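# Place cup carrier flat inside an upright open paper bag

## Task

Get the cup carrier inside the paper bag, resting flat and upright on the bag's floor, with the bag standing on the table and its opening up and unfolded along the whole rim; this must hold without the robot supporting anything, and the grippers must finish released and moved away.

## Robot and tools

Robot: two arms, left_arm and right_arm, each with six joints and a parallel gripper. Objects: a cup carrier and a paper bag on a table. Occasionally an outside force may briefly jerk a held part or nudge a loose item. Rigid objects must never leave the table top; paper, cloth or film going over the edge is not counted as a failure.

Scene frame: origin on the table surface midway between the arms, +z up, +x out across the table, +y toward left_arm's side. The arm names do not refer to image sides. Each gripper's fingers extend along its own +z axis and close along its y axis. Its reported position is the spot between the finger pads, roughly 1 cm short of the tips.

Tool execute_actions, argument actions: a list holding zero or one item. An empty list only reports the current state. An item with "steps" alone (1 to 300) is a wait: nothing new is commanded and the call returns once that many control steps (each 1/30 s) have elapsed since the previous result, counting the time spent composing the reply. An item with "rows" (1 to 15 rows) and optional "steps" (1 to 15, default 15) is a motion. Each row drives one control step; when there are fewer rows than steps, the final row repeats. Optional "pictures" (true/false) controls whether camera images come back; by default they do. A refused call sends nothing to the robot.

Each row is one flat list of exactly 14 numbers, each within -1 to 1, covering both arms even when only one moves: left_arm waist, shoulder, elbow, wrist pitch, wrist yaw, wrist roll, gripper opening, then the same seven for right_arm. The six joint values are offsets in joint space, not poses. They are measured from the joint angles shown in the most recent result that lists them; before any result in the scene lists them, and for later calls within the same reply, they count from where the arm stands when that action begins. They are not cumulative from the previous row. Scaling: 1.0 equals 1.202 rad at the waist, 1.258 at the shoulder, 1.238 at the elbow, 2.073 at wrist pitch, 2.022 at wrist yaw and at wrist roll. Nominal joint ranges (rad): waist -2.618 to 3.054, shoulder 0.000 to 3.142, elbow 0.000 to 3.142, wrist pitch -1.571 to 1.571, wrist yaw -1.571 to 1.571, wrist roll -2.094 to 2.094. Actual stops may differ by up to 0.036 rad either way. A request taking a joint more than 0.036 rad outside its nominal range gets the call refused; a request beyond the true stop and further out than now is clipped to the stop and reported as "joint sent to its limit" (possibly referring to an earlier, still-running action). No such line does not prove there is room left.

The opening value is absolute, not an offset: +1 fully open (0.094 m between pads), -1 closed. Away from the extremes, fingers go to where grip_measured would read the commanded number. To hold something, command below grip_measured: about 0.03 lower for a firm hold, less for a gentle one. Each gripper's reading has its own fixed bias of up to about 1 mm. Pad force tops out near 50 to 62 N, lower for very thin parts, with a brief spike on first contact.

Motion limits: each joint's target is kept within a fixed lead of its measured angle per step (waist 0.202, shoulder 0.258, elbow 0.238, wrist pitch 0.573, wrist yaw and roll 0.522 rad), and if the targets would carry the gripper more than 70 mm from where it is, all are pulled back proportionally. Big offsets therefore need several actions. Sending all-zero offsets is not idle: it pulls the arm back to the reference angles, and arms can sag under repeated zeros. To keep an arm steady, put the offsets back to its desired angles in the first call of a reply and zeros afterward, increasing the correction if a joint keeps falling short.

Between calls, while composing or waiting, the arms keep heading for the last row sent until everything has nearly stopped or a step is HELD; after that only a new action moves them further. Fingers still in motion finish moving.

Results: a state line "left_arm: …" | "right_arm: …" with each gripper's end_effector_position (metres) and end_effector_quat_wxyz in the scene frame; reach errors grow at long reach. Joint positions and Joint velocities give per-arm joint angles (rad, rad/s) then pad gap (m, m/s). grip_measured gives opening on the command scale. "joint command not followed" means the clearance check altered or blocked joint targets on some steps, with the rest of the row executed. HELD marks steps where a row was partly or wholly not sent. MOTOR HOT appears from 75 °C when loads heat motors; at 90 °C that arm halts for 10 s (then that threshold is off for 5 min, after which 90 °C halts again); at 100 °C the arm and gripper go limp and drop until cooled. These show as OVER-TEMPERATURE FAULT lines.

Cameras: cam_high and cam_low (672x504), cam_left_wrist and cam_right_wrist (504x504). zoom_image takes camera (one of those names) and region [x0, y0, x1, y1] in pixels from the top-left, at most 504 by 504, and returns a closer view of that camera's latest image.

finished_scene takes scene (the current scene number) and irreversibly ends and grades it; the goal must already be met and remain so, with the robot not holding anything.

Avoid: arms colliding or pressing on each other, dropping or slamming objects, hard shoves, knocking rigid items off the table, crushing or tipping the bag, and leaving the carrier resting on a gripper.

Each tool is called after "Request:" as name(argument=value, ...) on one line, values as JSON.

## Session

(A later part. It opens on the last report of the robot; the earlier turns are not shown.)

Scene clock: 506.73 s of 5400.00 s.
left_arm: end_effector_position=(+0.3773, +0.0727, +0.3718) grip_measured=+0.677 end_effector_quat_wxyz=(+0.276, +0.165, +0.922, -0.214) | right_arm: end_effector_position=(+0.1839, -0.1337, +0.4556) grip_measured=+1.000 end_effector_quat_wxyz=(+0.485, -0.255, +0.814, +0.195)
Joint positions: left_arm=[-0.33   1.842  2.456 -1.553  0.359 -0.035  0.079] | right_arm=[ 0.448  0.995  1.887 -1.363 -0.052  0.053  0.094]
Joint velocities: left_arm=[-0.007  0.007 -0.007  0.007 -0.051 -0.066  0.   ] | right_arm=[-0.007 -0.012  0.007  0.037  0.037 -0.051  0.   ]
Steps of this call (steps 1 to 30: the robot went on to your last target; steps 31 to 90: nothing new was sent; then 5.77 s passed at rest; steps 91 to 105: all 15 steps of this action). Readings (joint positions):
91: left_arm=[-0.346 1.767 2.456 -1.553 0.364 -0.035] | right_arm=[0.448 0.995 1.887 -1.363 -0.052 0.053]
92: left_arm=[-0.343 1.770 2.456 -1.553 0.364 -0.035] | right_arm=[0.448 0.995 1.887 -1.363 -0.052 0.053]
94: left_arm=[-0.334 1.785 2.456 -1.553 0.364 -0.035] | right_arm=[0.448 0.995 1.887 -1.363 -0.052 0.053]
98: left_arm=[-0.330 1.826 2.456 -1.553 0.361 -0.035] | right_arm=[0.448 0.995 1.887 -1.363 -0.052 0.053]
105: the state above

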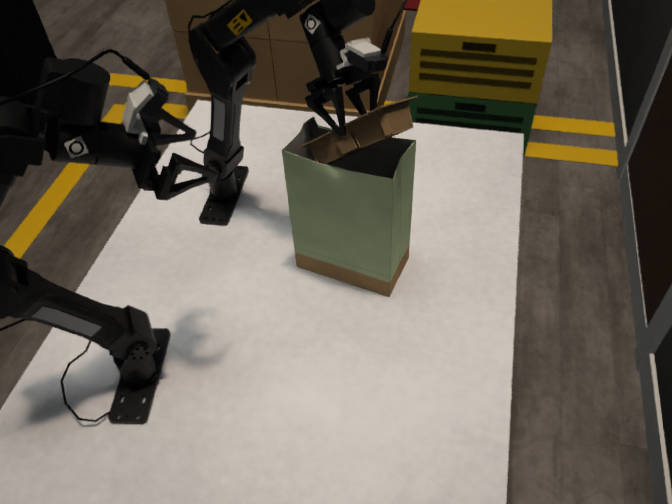

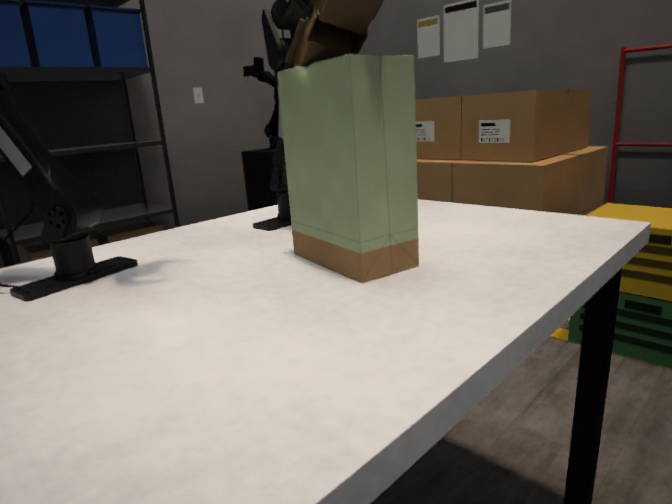

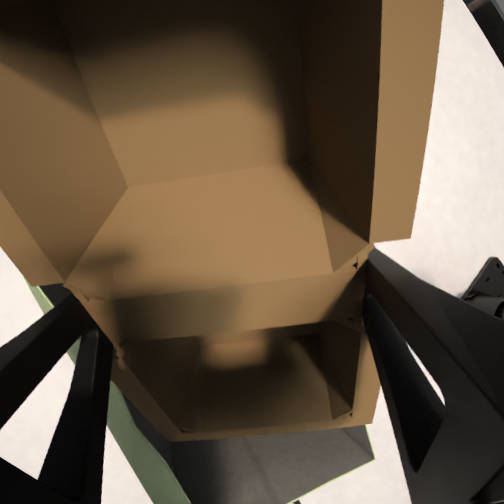

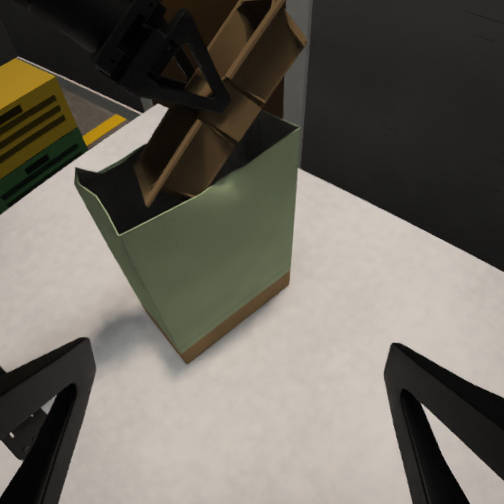

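Request:
execute_actions(actions=[{"rows":[[0.01,-0.02,0,0,0,0,0.6,0,0,0,0,0,0,1],[0.02,-0.03,0,0,0,0,0.6,0,0,0,0,0,0,1],[0.025,-0.035,-0.02,0,0,0,0.6,0,0,0,0,0,0,1],[0.025,-0.035,-0.03,0,0,0,0.6,0,0,0,0,0,0,1],[0.025,-0.035,-0.045,0,0,0,0.6,0,0,0,0,0,0,1],[0.025,-0.035,-0.06,0,0,0,0.6,0,0,0,0,0,0,1],[0.025,-0.035,-0.075,0,0,0,0.6,0,0,0,0,0,0,1]],"steps":15}])

Request:
zoom_image(camera="cam_right_wrist", region=[40,0,320,260])

Request:
zoom_image(camera="cam_high", region=[260,60,440,200])

Scene clock: 517.00 s of 5400.00 s.
left_arm: end_effector_position=(+0.3729, +0.0846, +0.3579) grip_measured=+0.677 end_effector_quat_wxyz=(+0.254, +0.149, +0.933, -0.207) | right_arm: end_effector_position=(+0.1839, -0.1337, +0.4556) grip_measured=+1.000 end_effector_quat_wxyz=(+0.485, -0.255, +0.814, +0.195)
Joint positions: left_arm=[-0.305  1.811  2.374 -1.556  0.356 -0.035  0.079] | right_arm=[ 0.448  0.995  1.887 -1.363 -0.052  0.053  0.094]
Joint velocities: left_arm=[-0.022 -0.002  0.002  0.066  0.037 -0.051  0.001] | right_arm=[ 0.007 -0.002  0.017 -0.037  0.022 -0.007  0.   ]
Steps of this call (steps 1 to 15: the robot went on to your last target; steps 16 to 90: nothing new was sent; then 6.77 s passed at rest; steps 91 to 105: all 15 steps of this action). Readings (joint positions):
91: left_arm=[-0.330 1.842 2.456 -1.553 0.359 -0.035] | right_arm=[0.448 0.995 1.887 -1.363 -0.052 0.053]
92: left_arm=[-0.327 1.841 2.456 -1.553 0.359 -0.035] | right_arm=[0.448 0.995 1.887 -1.363 -0.052 0.053]
94: left_arm=[-0.317 1.833 2.447 -1.553 0.359 -0.035] | right_arm=[0.448 0.995 1.887 -1.363 -0.052 0.053]
98: left_arm=[-0.305 1.811 2.399 -1.554 0.357 -0.035] | right_arm=[0.448 0.995 1.887 -1.363 -0.052 0.053]
105: the state above

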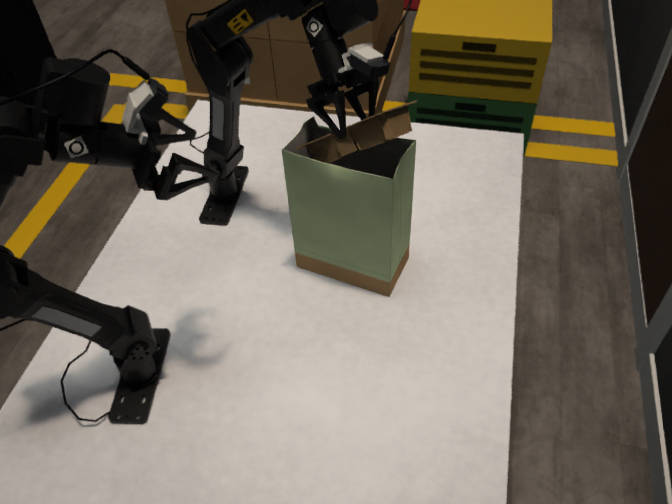

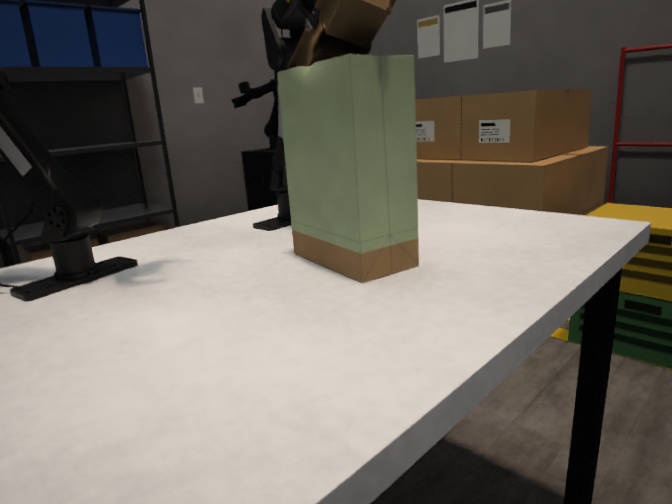

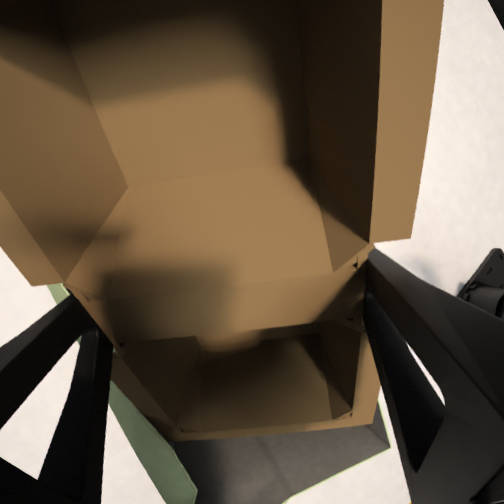

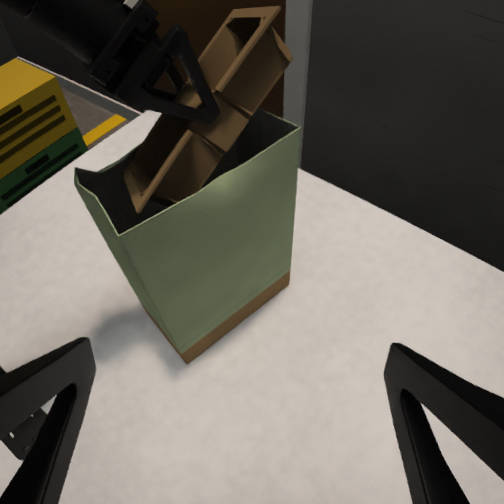

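Region (40, 0, 320, 260) of cam_right_wrist's 504x504 image, scaled by 1.800, with more detail than that image has; it fills the top 468 rows of this view, and the rest is white.

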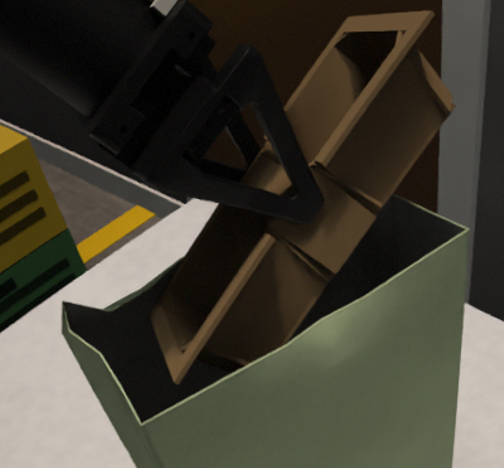

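Region (260, 60, 440, 200) of cam_high's 672x504 image, scaled by 2.800, with more detail than that image has.

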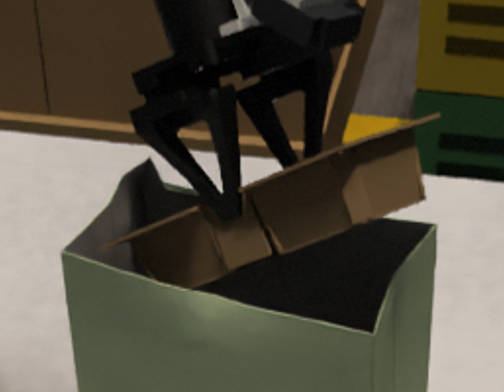

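Request:
execute_actions(actions=[{"rows":[[0,-0.01,-0.02,0,0,0,0.6,0,0,0,0,0,0,1],[0,-0.02,-0.03,0,0,0,0.6,0,0,0,0,0,0,1],[0,-0.03,-0.04,0,0,0.01,0.6,0,0,0,0,0,0,1],[0,-0.04,-0.06,0,0,0.02,0.6,0,0,0,0,0,0,1],[0,-0.045,-0.075,0,0,0.03,0.6,0,0,0,0,0,0,1],[0,-0.045,-0.09,0,0,0.04,0.6,0,0,0,0,0,0,1]],"steps":15}])

Request:
zoom_image(camera="cam_right_wrist", region=[40,0,320,260])

Request:
zoom_image(camera="cam_high", region=[260,60,440,200])

Scene clock: 524.77 s of 5400.00 s.
left_arm: end_effector_position=(+0.3621, +0.0877, +0.3395) grip_measured=+0.677 end_effector_quat_wxyz=(+0.228, +0.173, +0.938, -0.196) | right_arm: end_effector_position=(+0.1839, -0.1337, +0.4556) grip_measured=+1.000 end_effector_quat_wxyz=(+0.485, -0.255, +0.814, +0.195)
Joint positions: left_arm=[-0.305  1.777  2.276 -1.56   0.354  0.027  0.079] | right_arm=[ 0.448  0.995  1.887 -1.363 -0.052  0.053  0.094]
Joint velocities: left_arm=[-0.012  0.012  0.007 -0.022  0.037  0.022 -0.   ] | right_arm=[-0.002 -0.007 -0.002  0.007  0.007 -0.007  0.   ]
Steps of this call (steps 1 to 15: the robot went on to your last target; steps 16 to 90: nothing new was sent; then 4.27 s passed at rest; steps 91 to 105: all 15 steps of this action). Readings (joint positions):
91: left_arm=[-0.305 1.811 2.374 -1.556 0.356 -0.035] | right_arm=[0.448 0.995 1.887 -1.363 -0.052 0.053]
92: left_arm=[-0.305 1.810 2.371 -1.555 0.356 -0.035] | right_arm=[0.448 0.995 1.887 -1.363 -0.052 0.053]
94: left_arm=[-0.305 1.800 2.346 -1.555 0.356 -0.029] | right_arm=[0.448 0.995 1.887 -1.363 -0.052 0.053]
98: left_arm=[-0.305 1.777 2.286 -1.560 0.355 0.005] | right_arm=[0.448 0.995 1.887 -1.363 -0.052 0.053]
105: the state above

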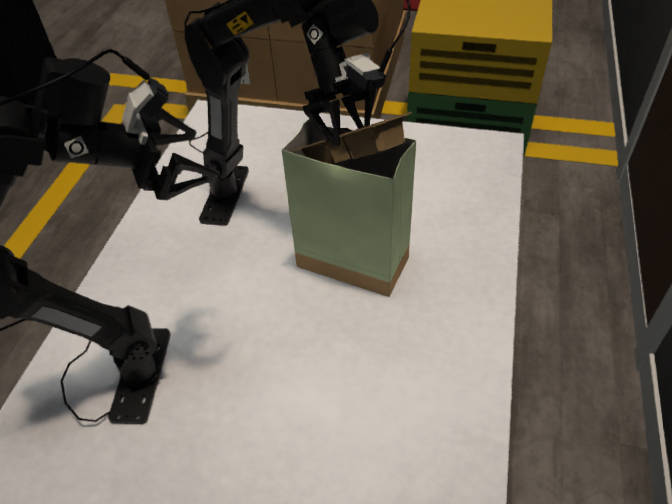

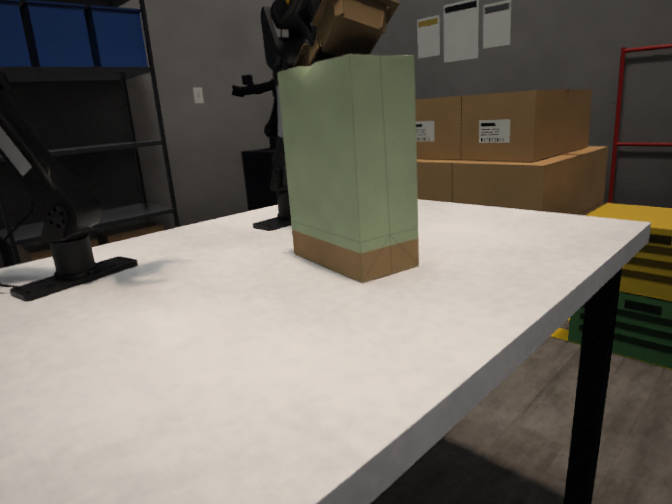

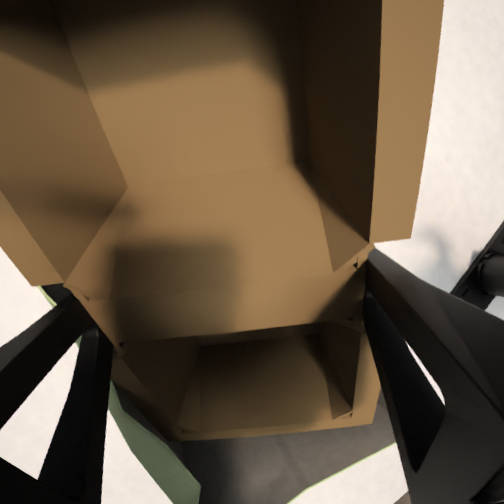

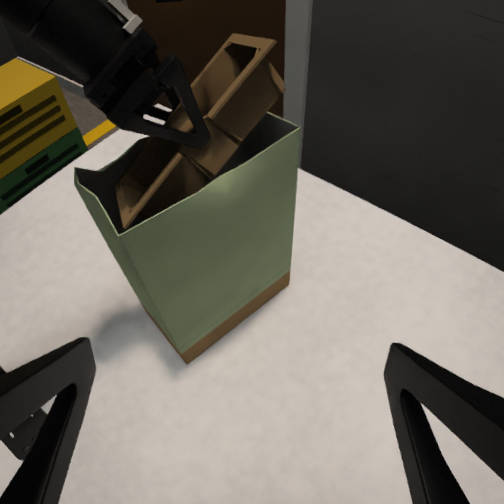

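Region (40, 0, 320, 260) of cam_right_wrist's 504x504 image, scaled by 1.800, with more detail than that image has; it fills the top 468 rows of this view, and the rest is white.

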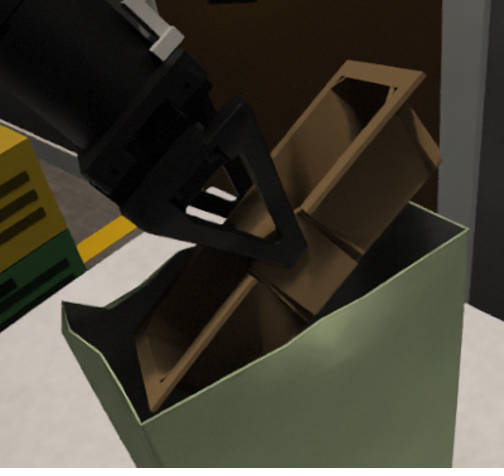

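Region (260, 60, 440, 200) of cam_high's 672x504 image, scaled by 2.800, with more detail than that image has.

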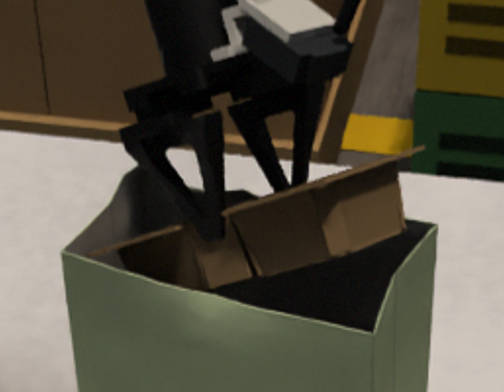

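Request:
execute_actions(actions=[{"rows":[[-0.01,0,-0.01,0,0,0.015,0.6,0,0,0,0,0,0,1],[-0.02,0,-0.02,0,0,0.03,0.6,0,0,0,0,0,0,1],[-0.03,0,-0.03,0,0,0.045,0.6,0,0,0,0,0,0,1],[-0.03,-0.01,-0.045,0,0,0.055,0.6,0,0,0,0,0,0,1],[-0.03,-0.015,-0.06,0,0,0.055,0.6,0,0,0,0,0,0,1],[-0.03,-0.02,-0.075,0,0,0.055,0.6,0,0,0,0,0,0,1]],"steps":15}])

Request:
zoom_image(camera="cam_right_wrist", region=[40,0,320,260])

Request:
zoom_image(camera="cam_high", region=[260,60,440,200])

Scene clock: 532.77 s of 5400.00 s.
left_arm: end_effector_position=(+0.3517, +0.0791, +0.3154) grip_measured=+0.677 end_effector_quat_wxyz=(+0.195, +0.227, +0.936, -0.185) | right_arm: end_effector_position=(+0.1839, -0.1337, +0.4556) grip_measured=+1.000 end_effector_quat_wxyz=(+0.485, -0.255, +0.814, +0.195)
Joint positions: left_arm=[-0.337  1.771  2.191 -1.563  0.348  0.122  0.079] | right_arm=[ 0.448  0.995  1.887 -1.363 -0.052  0.053  0.094]
Joint velocities: left_arm=[ 0.012 -0.007  0.002 -0.022  0.095  0.037  0.001] | right_arm=[ 0.002  0.002 -0.017 -0.081 -0.037 -0.007  0.   ]
Steps of this call (steps 1 to 15: the robot went on to your last target; steps 16 to 90: nothing new was sent; then 4.50 s passed at rest; steps 91 to 105: all 15 steps of this action). Readings (joint positions):
91: left_arm=[-0.305 1.777 2.276 -1.560 0.353 0.035] | right_arm=[0.448 0.995 1.887 -1.363 -0.052 0.053]
92: left_arm=[-0.308 1.777 2.276 -1.560 0.352 0.042] | right_arm=[0.448 0.995 1.887 -1.363 -0.052 0.053]
94: left_arm=[-0.319 1.776 2.264 -1.560 0.350 0.067] | right_arm=[0.448 0.995 1.887 -1.363 -0.052 0.053]
98: left_arm=[-0.337 1.771 2.206 -1.562 0.350 0.103] | right_arm=[0.448 0.995 1.887 -1.363 -0.052 0.053]
105: the state above

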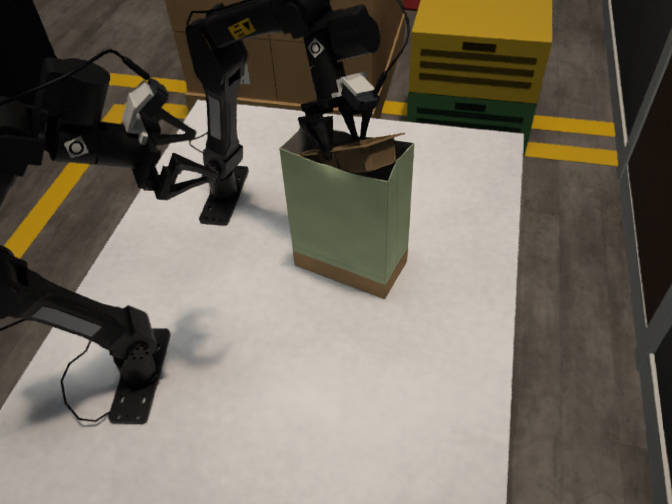

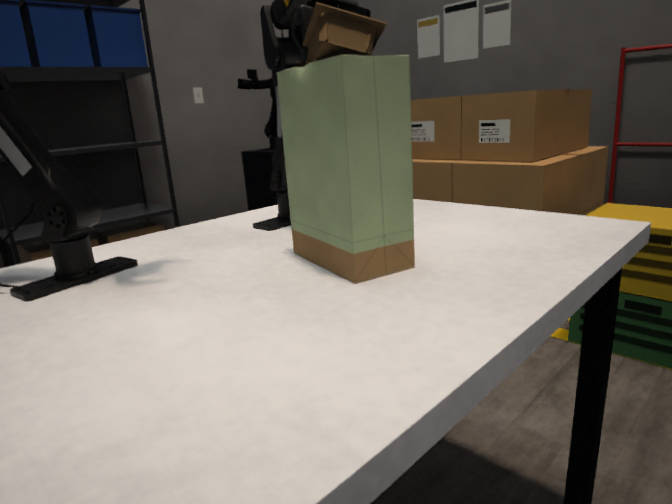

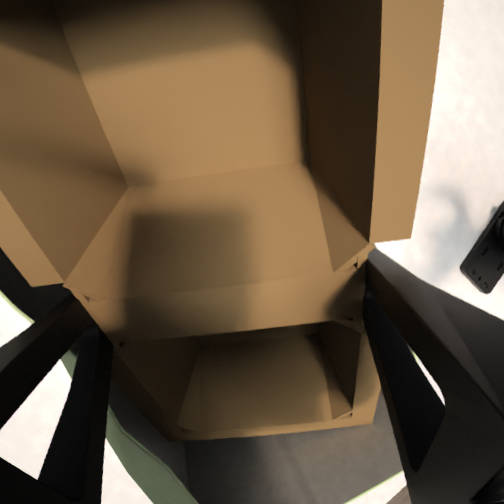

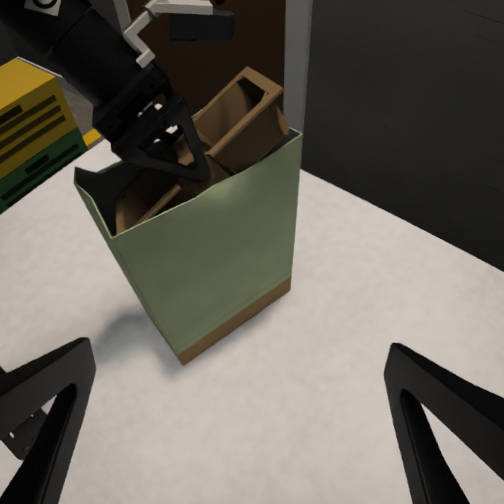

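Region (40, 0, 320, 260) of cam_right_wrist's 504x504 image, scaled by 1.800, with more detail than that image has; it fills the top 468 rows of this view, and the rest is white.

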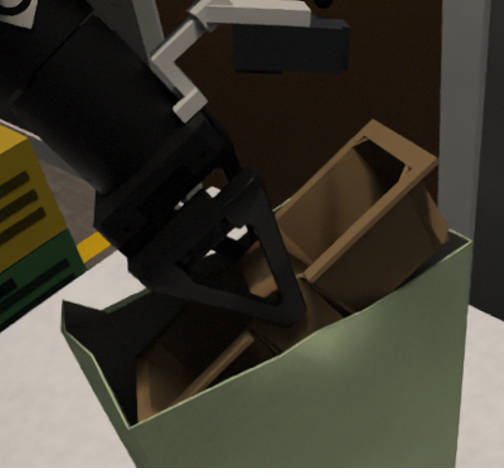

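Region (260, 60, 440, 200) of cam_high's 672x504 image, scaled by 2.800, with more detail than that image has.

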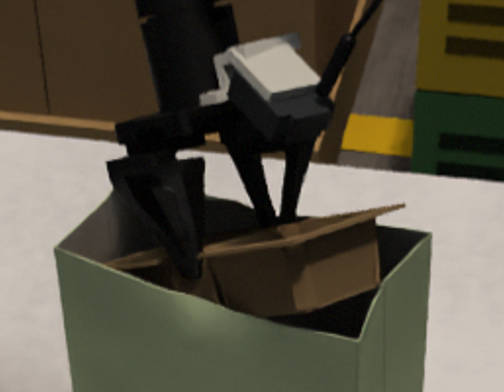

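Request:
execute_actions(actions=[{"rows":[[0.01,0,-0.01,0,0,0,0.6,0,0,0,0,0,0,1],[0.02,0,-0.02,0,0,0,0.6,0,0,0,0,0,0,1],[0.025,-0.01,-0.03,0,0,0,0.6,0,0,0,0,0,0,1],[0.025,-0.01,-0.045,0,0,0,0.6,0,0,0,0,0,0,1],[0.025,-0.01,-0.06,0.005,0,0,0.6,0,0,0,0,0,0,1],[0.025,-0.01,-0.075,0.01,0,0,0.6,0,0,0,0,0,0,1]],"steps":15}])

Request:
zoom_image(camera="cam_right_wrist", region=[40,0,320,260])

Request:
zoom_image(camera="cam_high", region=[260,60,440,200])

Scene clock: 548.23 s of 5400.00 s.
left_arm: end_effector_position=(+0.3509, +0.0897, +0.2916) grip_measured=+0.677 end_effector_quat_wxyz=(+0.161, +0.212, +0.947, -0.179) | right_arm: end_effector_position=(+0.1839, -0.1337, +0.4556) grip_measured=+1.000 end_effector_quat_wxyz=(+0.485, -0.255, +0.814, +0.195)
Joint positions: left_arm=[-0.312  1.77   2.107 -1.557  0.344  0.127  0.079] | right_arm=[ 0.448  0.995  1.887 -1.363 -0.052  0.053  0.094]
Joint velocities: left_arm=[-0.007  0.007  0.017  0.081 -0.022 -0.037 -0.001] | right_arm=[ 0.007  0.002 -0.017 -0.051  0.022 -0.051  0.   ]
Steps of this call (steps 1 to 15: the robot went on to your last target; steps 16 to 90: nothing new was sent; then 11.97 s passed at rest; steps 91 to 105: all 15 steps of this action). Readings (joint positions):
91: left_arm=[-0.337 1.771 2.191 -1.563 0.348 0.127] | right_arm=[0.448 0.995 1.887 -1.363 -0.052 0.053]
92: left_arm=[-0.334 1.771 2.191 -1.563 0.348 0.127] | right_arm=[0.448 0.995 1.887 -1.363 -0.052 0.053]
94: left_arm=[-0.324 1.770 2.179 -1.562 0.348 0.127] | right_arm=[0.448 0.995 1.887 -1.363 -0.052 0.053]
98: left_arm=[-0.312 1.768 2.122 -1.558 0.345 0.127] | right_arm=[0.448 0.995 1.887 -1.363 -0.052 0.053]
105: the state above

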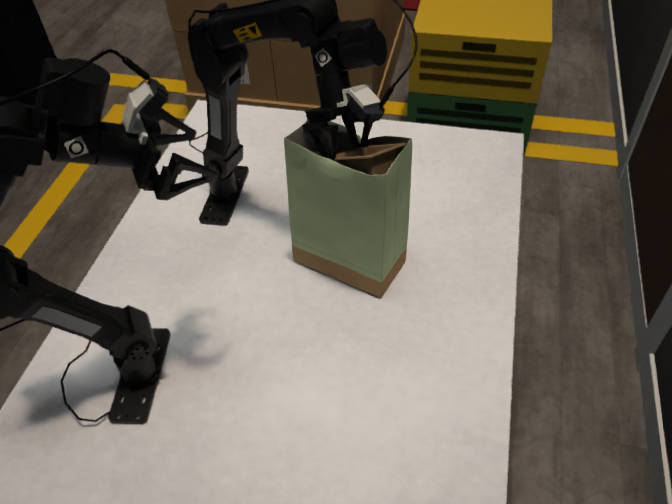

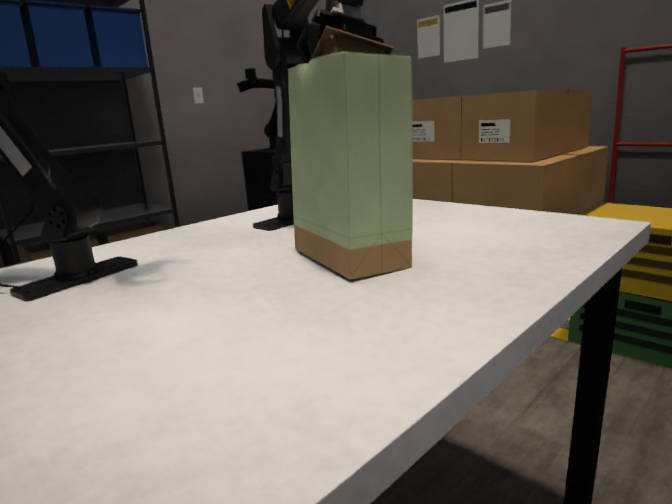

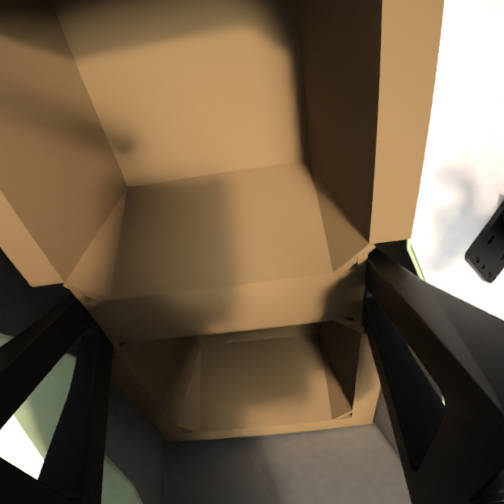

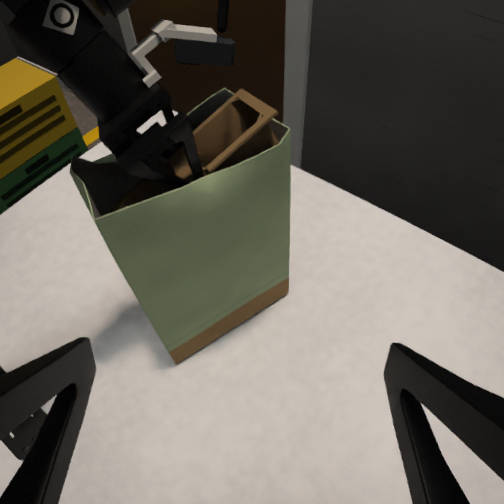

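Region (40, 0, 320, 260) of cam_right_wrist's 504x504 image, scaled by 1.800, with more detail than that image has; it fills the top 468 rows of this view, and the rest is white.

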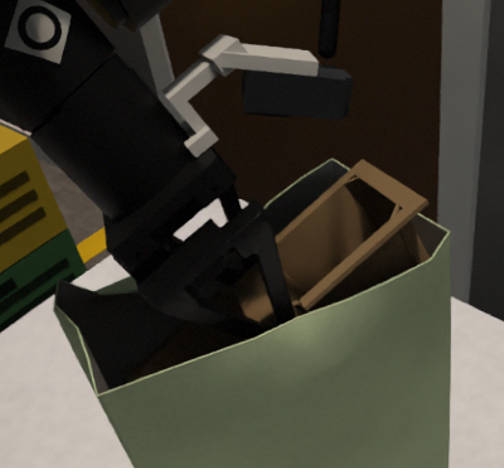

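Region (260, 60, 440, 200) of cam_high's 672x504 image, scaled by 2.800, with more detail than that image has.

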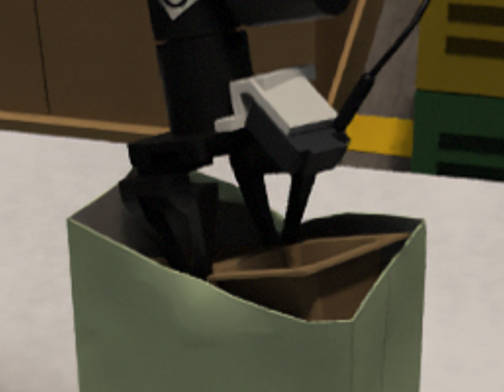

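Request:
execute_actions(actions=[{"rows":[[-0.01,0,0,0,-0.01,-0.015,0.6,0,0,0,0,0,0,1],[-0.02,0,0,0,-0.02,-0.03,0.6,0,0,0,0,0,0,1],[-0.03,0,0,0,-0.03,-0.045,0.6,0,0,0,0,0,0,1],[-0.04,0,0,0,-0.04,-0.05,0.6,0,0,0,0,0,0,1]],"steps":15}])

Request:
zoom_image(camera="cam_right_wrist", region=[40,0,320,260])

Request:
zoom_image(camera="cam_high", region=[260,60,440,200])

Scene clock: 558.03 s of 5400.00 s.
left_arm: end_effector_position=(+0.3489, +0.0863, +0.2878) grip_measured=+0.677 end_effector_quat_wxyz=(+0.155, +0.187, +0.958, -0.153) | right_arm: end_effector_position=(+0.1839, -0.1337, +0.4556) grip_measured=+1.000 end_effector_quat_wxyz=(+0.485, -0.255, +0.814, +0.195)
Joint positions: left_arm=[-0.358  1.77   2.107 -1.557  0.268  0.04   0.079] | right_arm=[ 0.448  0.995  1.887 -1.363 -0.052  0.053  0.094]
Joint velocities: left_arm=[-0.007  0.002  0.022  0.007 -0.022 -0.051  0.001] | right_arm=[ 0.002 -0.002 -0.007 -0.037 -0.007  0.037  0.   ]
Steps of this call (steps 1 to 15: the robot went on to your last target; steps 16 to 90: nothing new was sent; then 6.30 s passed at rest; steps 91 to 105: all 15 steps of this action). Readings (joint positions):
91: left_arm=[-0.312 1.770 2.107 -1.557 0.341 0.123] | right_arm=[0.448 0.995 1.887 -1.363 -0.052 0.053]
92: left_arm=[-0.315 1.770 2.107 -1.557 0.334 0.115] | right_arm=[0.448 0.995 1.887 -1.363 -0.052 0.053]
94: left_arm=[-0.329 1.770 2.107 -1.557 0.310 0.089] | right_arm=[0.448 0.995 1.887 -1.363 -0.052 0.053]
98: left_arm=[-0.356 1.770 2.107 -1.557 0.284 0.058] | right_arm=[0.448 0.995 1.887 -1.363 -0.052 0.053]
105: the state above

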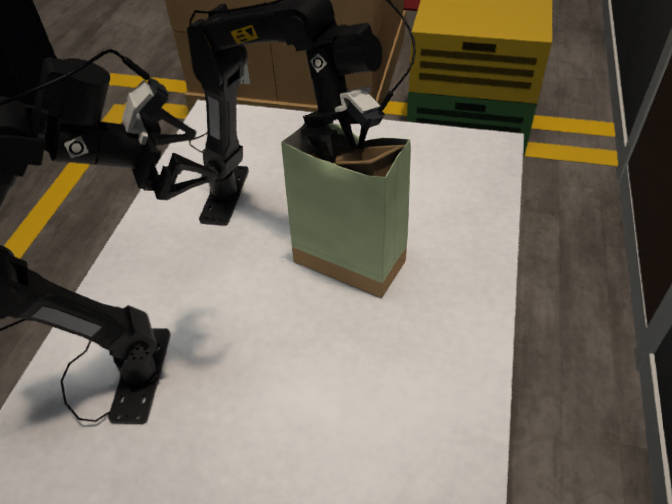

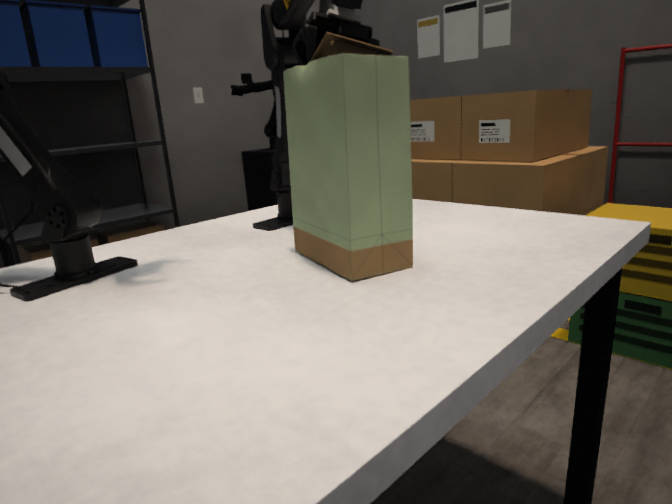

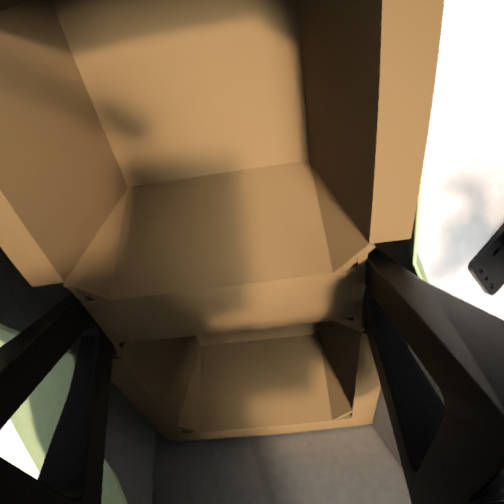

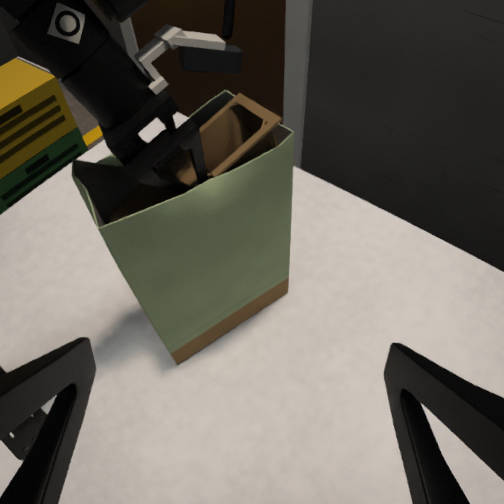

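Region (40, 0, 320, 260) of cam_right_wrist's 504x504 image, scaled by 1.800, with more detail than that image has; it fills the top 468 rows of this view, and the rest is white.

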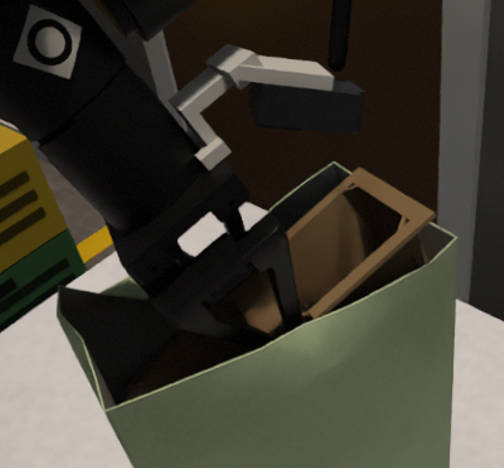

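Region (260, 60, 440, 200) of cam_high's 672x504 image, scaled by 2.800, with more detail than that image has.

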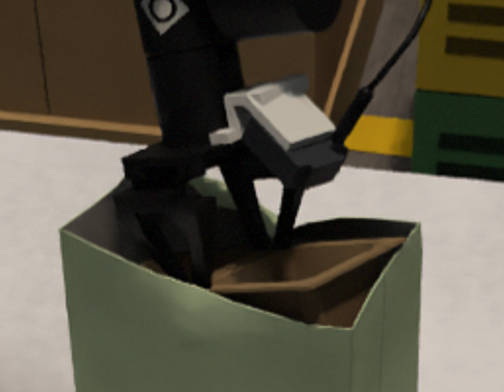

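Request:
execute_actions(actions=[{"rows":[[0,-0.01,-0.01,0,0,0,0.6,0,0,0,0,0,0,1],[0,-0.02,-0.02,0,0,0,0.6,0,0,0,0,0,0,1],[0,-0.03,-0.03,0,0,0,0.6,0,0,0,0,0,0,1],[-0.01,-0.035,-0.04,0,-0.015,0,0.6,0,0,0,0,0,0,1],[-0.02,-0.035,-0.05,0,-0.03,0,0.6,0,0,0,0,0,0,1],[-0.03,-0.035,-0.06,0,-0.045,0,0.6,0,0,0,0,0,0,1],[-0.04,-0.035,-0.07,0,-0.06,0,0.6,0,0,0,0,0,0,1],[-0.05,-0.035,-0.07,0,-0.075,0,0.6,0,0,0,0,0,0,1]],"steps":15}])

Request:
zoom_image(camera="cam_right_wrist", region=[40,0,320,260])

Request:
zoom_image(camera="cam_high", region=[260,60,440,200])

Scene clock: 570.57 s of 5400.00 s.
left_arm: end_effector_position=(+0.3385, +0.0916, +0.2707) grip_measured=+0.677 end_effector_quat_wxyz=(+0.139, +0.202, +0.965, -0.091) | right_arm: end_effector_position=(+0.1839, -0.1337, +0.4556) grip_measured=+1.000 end_effector_quat_wxyz=(+0.485, -0.255, +0.814, +0.195)
Joint positions: left_arm=[-0.416  1.744  2.034 -1.555  0.137  0.035  0.079] | right_arm=[ 0.448  0.995  1.887 -1.363 -0.052  0.053  0.094]
Joint velocities: left_arm=[-0.007  0.012  0.012 -0.022 -0.11  -0.022 -0.001] | right_arm=[-0.007 -0.007  0.037  0.007 -0.051 -0.037  0.   ]
Steps of this call (steps 1 to 15: the robot went on to your last target; steps 16 to 90: nothing new was sent; then 9.03 s passed at rest; steps 91 to 105: all 15 steps of this action). Readings (joint positions):
91: left_arm=[-0.358 1.770 2.107 -1.557 0.264 0.035] | right_arm=[0.448 0.995 1.887 -1.363 -0.052 0.053]
92: left_arm=[-0.358 1.770 2.107 -1.557 0.264 0.035] | right_arm=[0.448 0.995 1.887 -1.363 -0.052 0.053]
94: left_arm=[-0.358 1.762 2.093 -1.554 0.260 0.035] | right_arm=[0.448 0.995 1.887 -1.363 -0.052 0.053]
98: left_arm=[-0.386 1.744 2.050 -1.555 0.199 0.035] | right_arm=[0.448 0.995 1.887 -1.363 -0.052 0.053]
105: the state above

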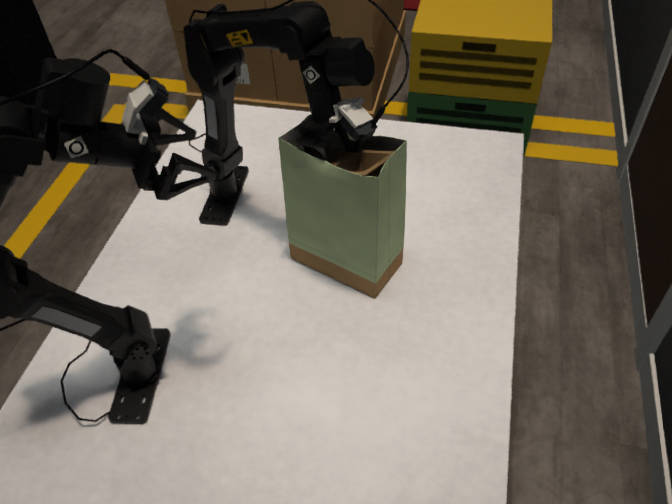

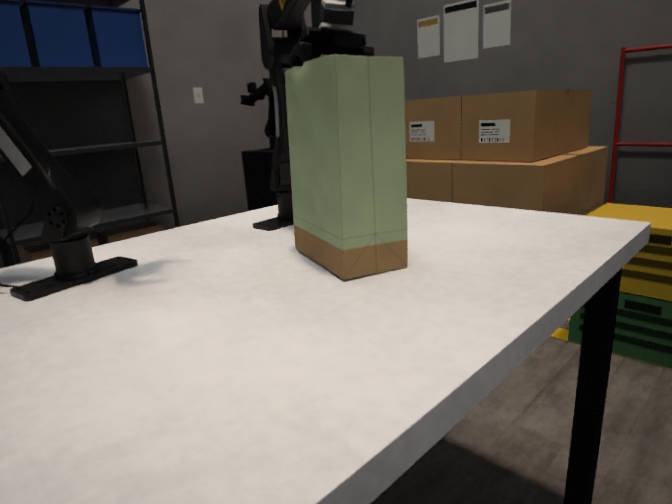

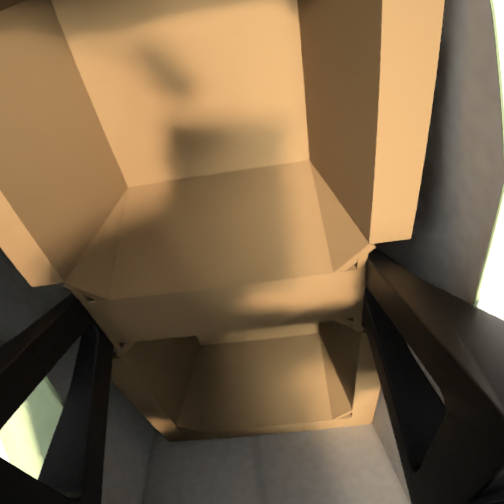

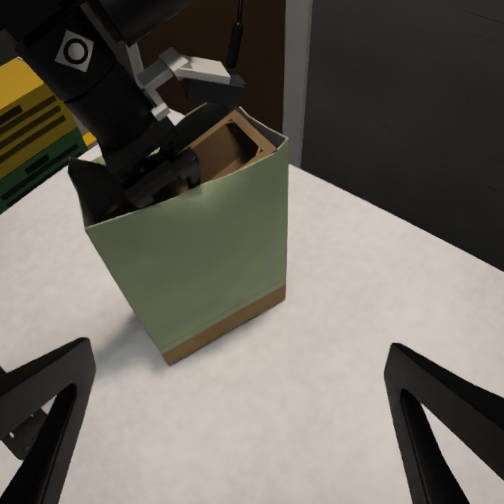

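Region (40, 0, 320, 260) of cam_right_wrist's 504x504 image, scaled by 1.800, with more detail than that image has; it fills the top 468 rows of this view, and the rest is white.

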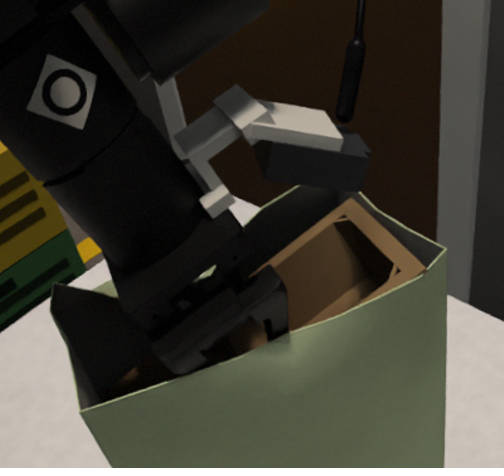

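Region (260, 60, 440, 200) of cam_high's 672x504 image, scaled by 2.800, with more detail than that image has.

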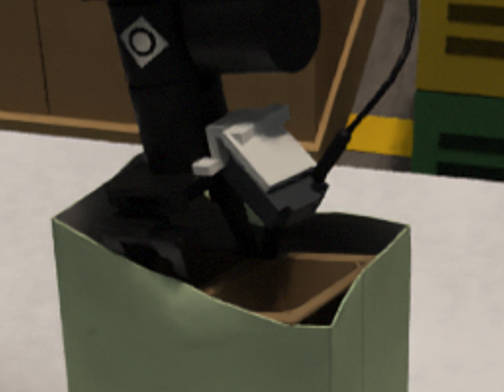

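Request:
execute_actions(actions=[{"rows":[[-0.005,0.01,0,0,-0.01,0,0.6,0,0,0,0,0,0,1],[-0.01,0.02,0,0,-0.02,0,0.6,0,0,0,0,0,0,1],[-0.015,0.03,-0.01,0,-0.03,0,0.6,0,0,0,0,0,0,1],[-0.02,0.035,-0.02,0,-0.04,0,0.6,0,0,0,0,0,0,1],[-0.025,0.035,-0.035,0.01,-0.045,0,0.6,0,0,0,0,0,0,1],[-0.025,0.035,-0.05,0.015,-0.045,0,0.6,0,0,0,0,0,0,1]],"steps":15}])

Request:
zoom_image(camera="cam_right_wrist", region=[40,0,320,260])

Request:
zoom_image(camera="cam_high", region=[260,60,440,200])

Scene clock: 579.20 s of 5400.00 s.
left_arm: end_effector_position=(+0.3439, +0.0959, +0.2367) grip_measured=+0.677 end_effector_quat_wxyz=(+0.099, +0.208, +0.972, -0.044) | right_arm: end_effector_position=(+0.1839, -0.1337, +0.4556) grip_measured=+1.000 end_effector_quat_wxyz=(+0.485, -0.255, +0.814, +0.195)
Joint positions: left_arm=[-0.441  1.797  1.98  -1.543  0.053  0.035  0.079] | right_arm=[ 0.448  0.995  1.887 -1.363 -0.052  0.053  0.094]
Joint velocities: left_arm=[-0.007  0.007 -0.007  0.037 -0.022 -0.051  0.   ] | right_arm=[ 0.022 -0.007  0.002  0.051 -0.022  0.051  0.   ]
Steps of this call (steps 1 to 30: the robot went on to your last target; steps 31 to 90: nothing new was sent; then 5.13 s passed at rest; steps 91 to 105: all 15 steps of this action). Readings (joint positions):
91: left_arm=[-0.416 1.745 2.034 -1.555 0.120 0.035] | right_arm=[0.448 0.995 1.887 -1.363 -0.052 0.053]
92: left_arm=[-0.417 1.747 2.034 -1.555 0.118 0.035] | right_arm=[0.448 0.995 1.887 -1.363 -0.052 0.053]
94: left_arm=[-0.422 1.756 2.034 -1.555 0.102 0.035] | right_arm=[0.448 0.995 1.887 -1.363 -0.052 0.053]
98: left_arm=[-0.439 1.778 1.997 -1.544 0.072 0.035] | right_arm=[0.448 0.995 1.887 -1.363 -0.052 0.053]
105: the state above

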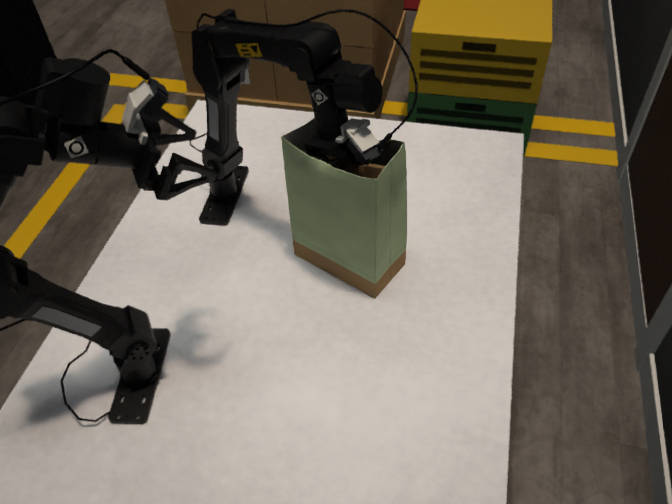

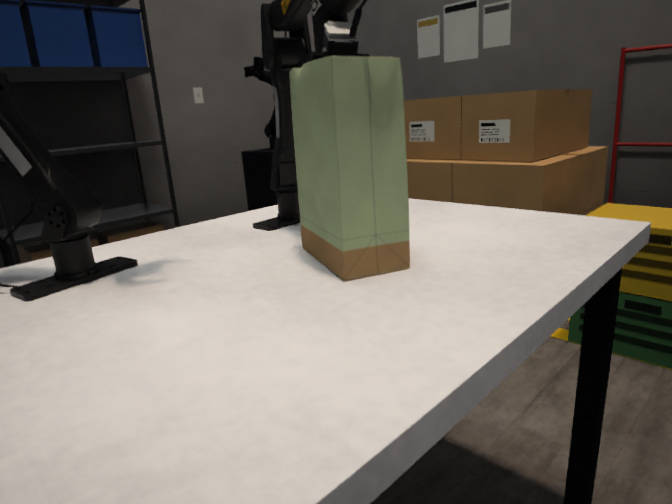

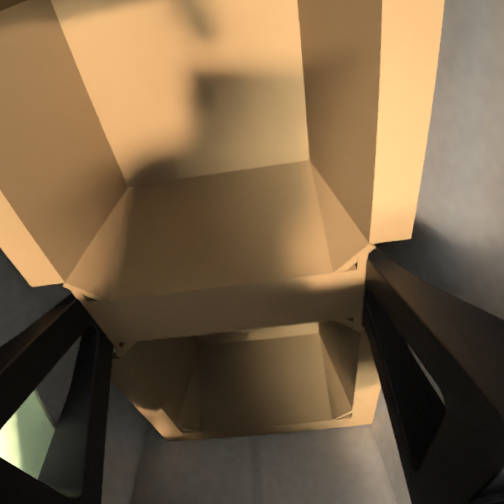

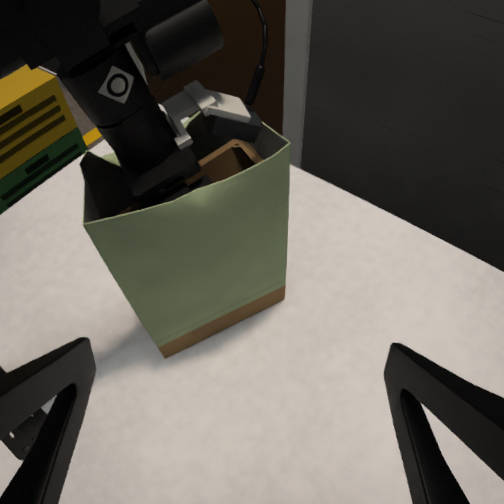

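Region (40, 0, 320, 260) of cam_right_wrist's 504x504 image, scaled by 1.800, with more detail than that image has; it fills the top 468 rows of this view, and the rest is white.

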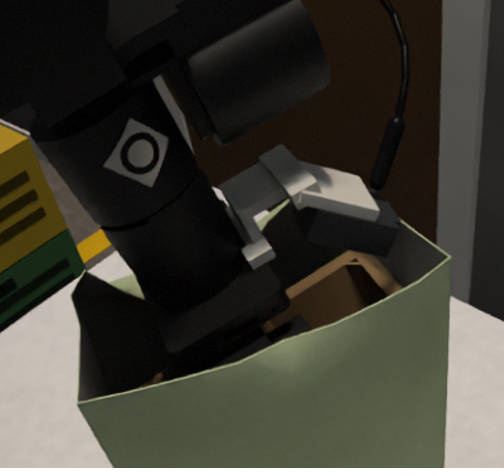

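Region (260, 60, 440, 200) of cam_high's 672x504 image, scaled by 2.800, with more detail than that image has.

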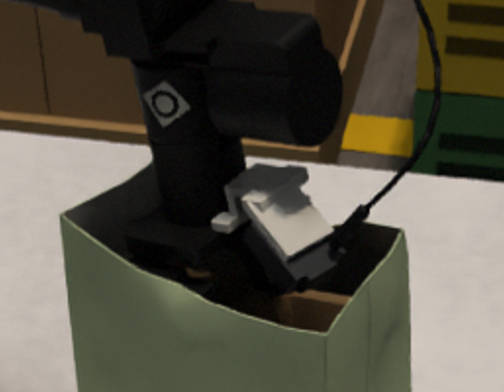

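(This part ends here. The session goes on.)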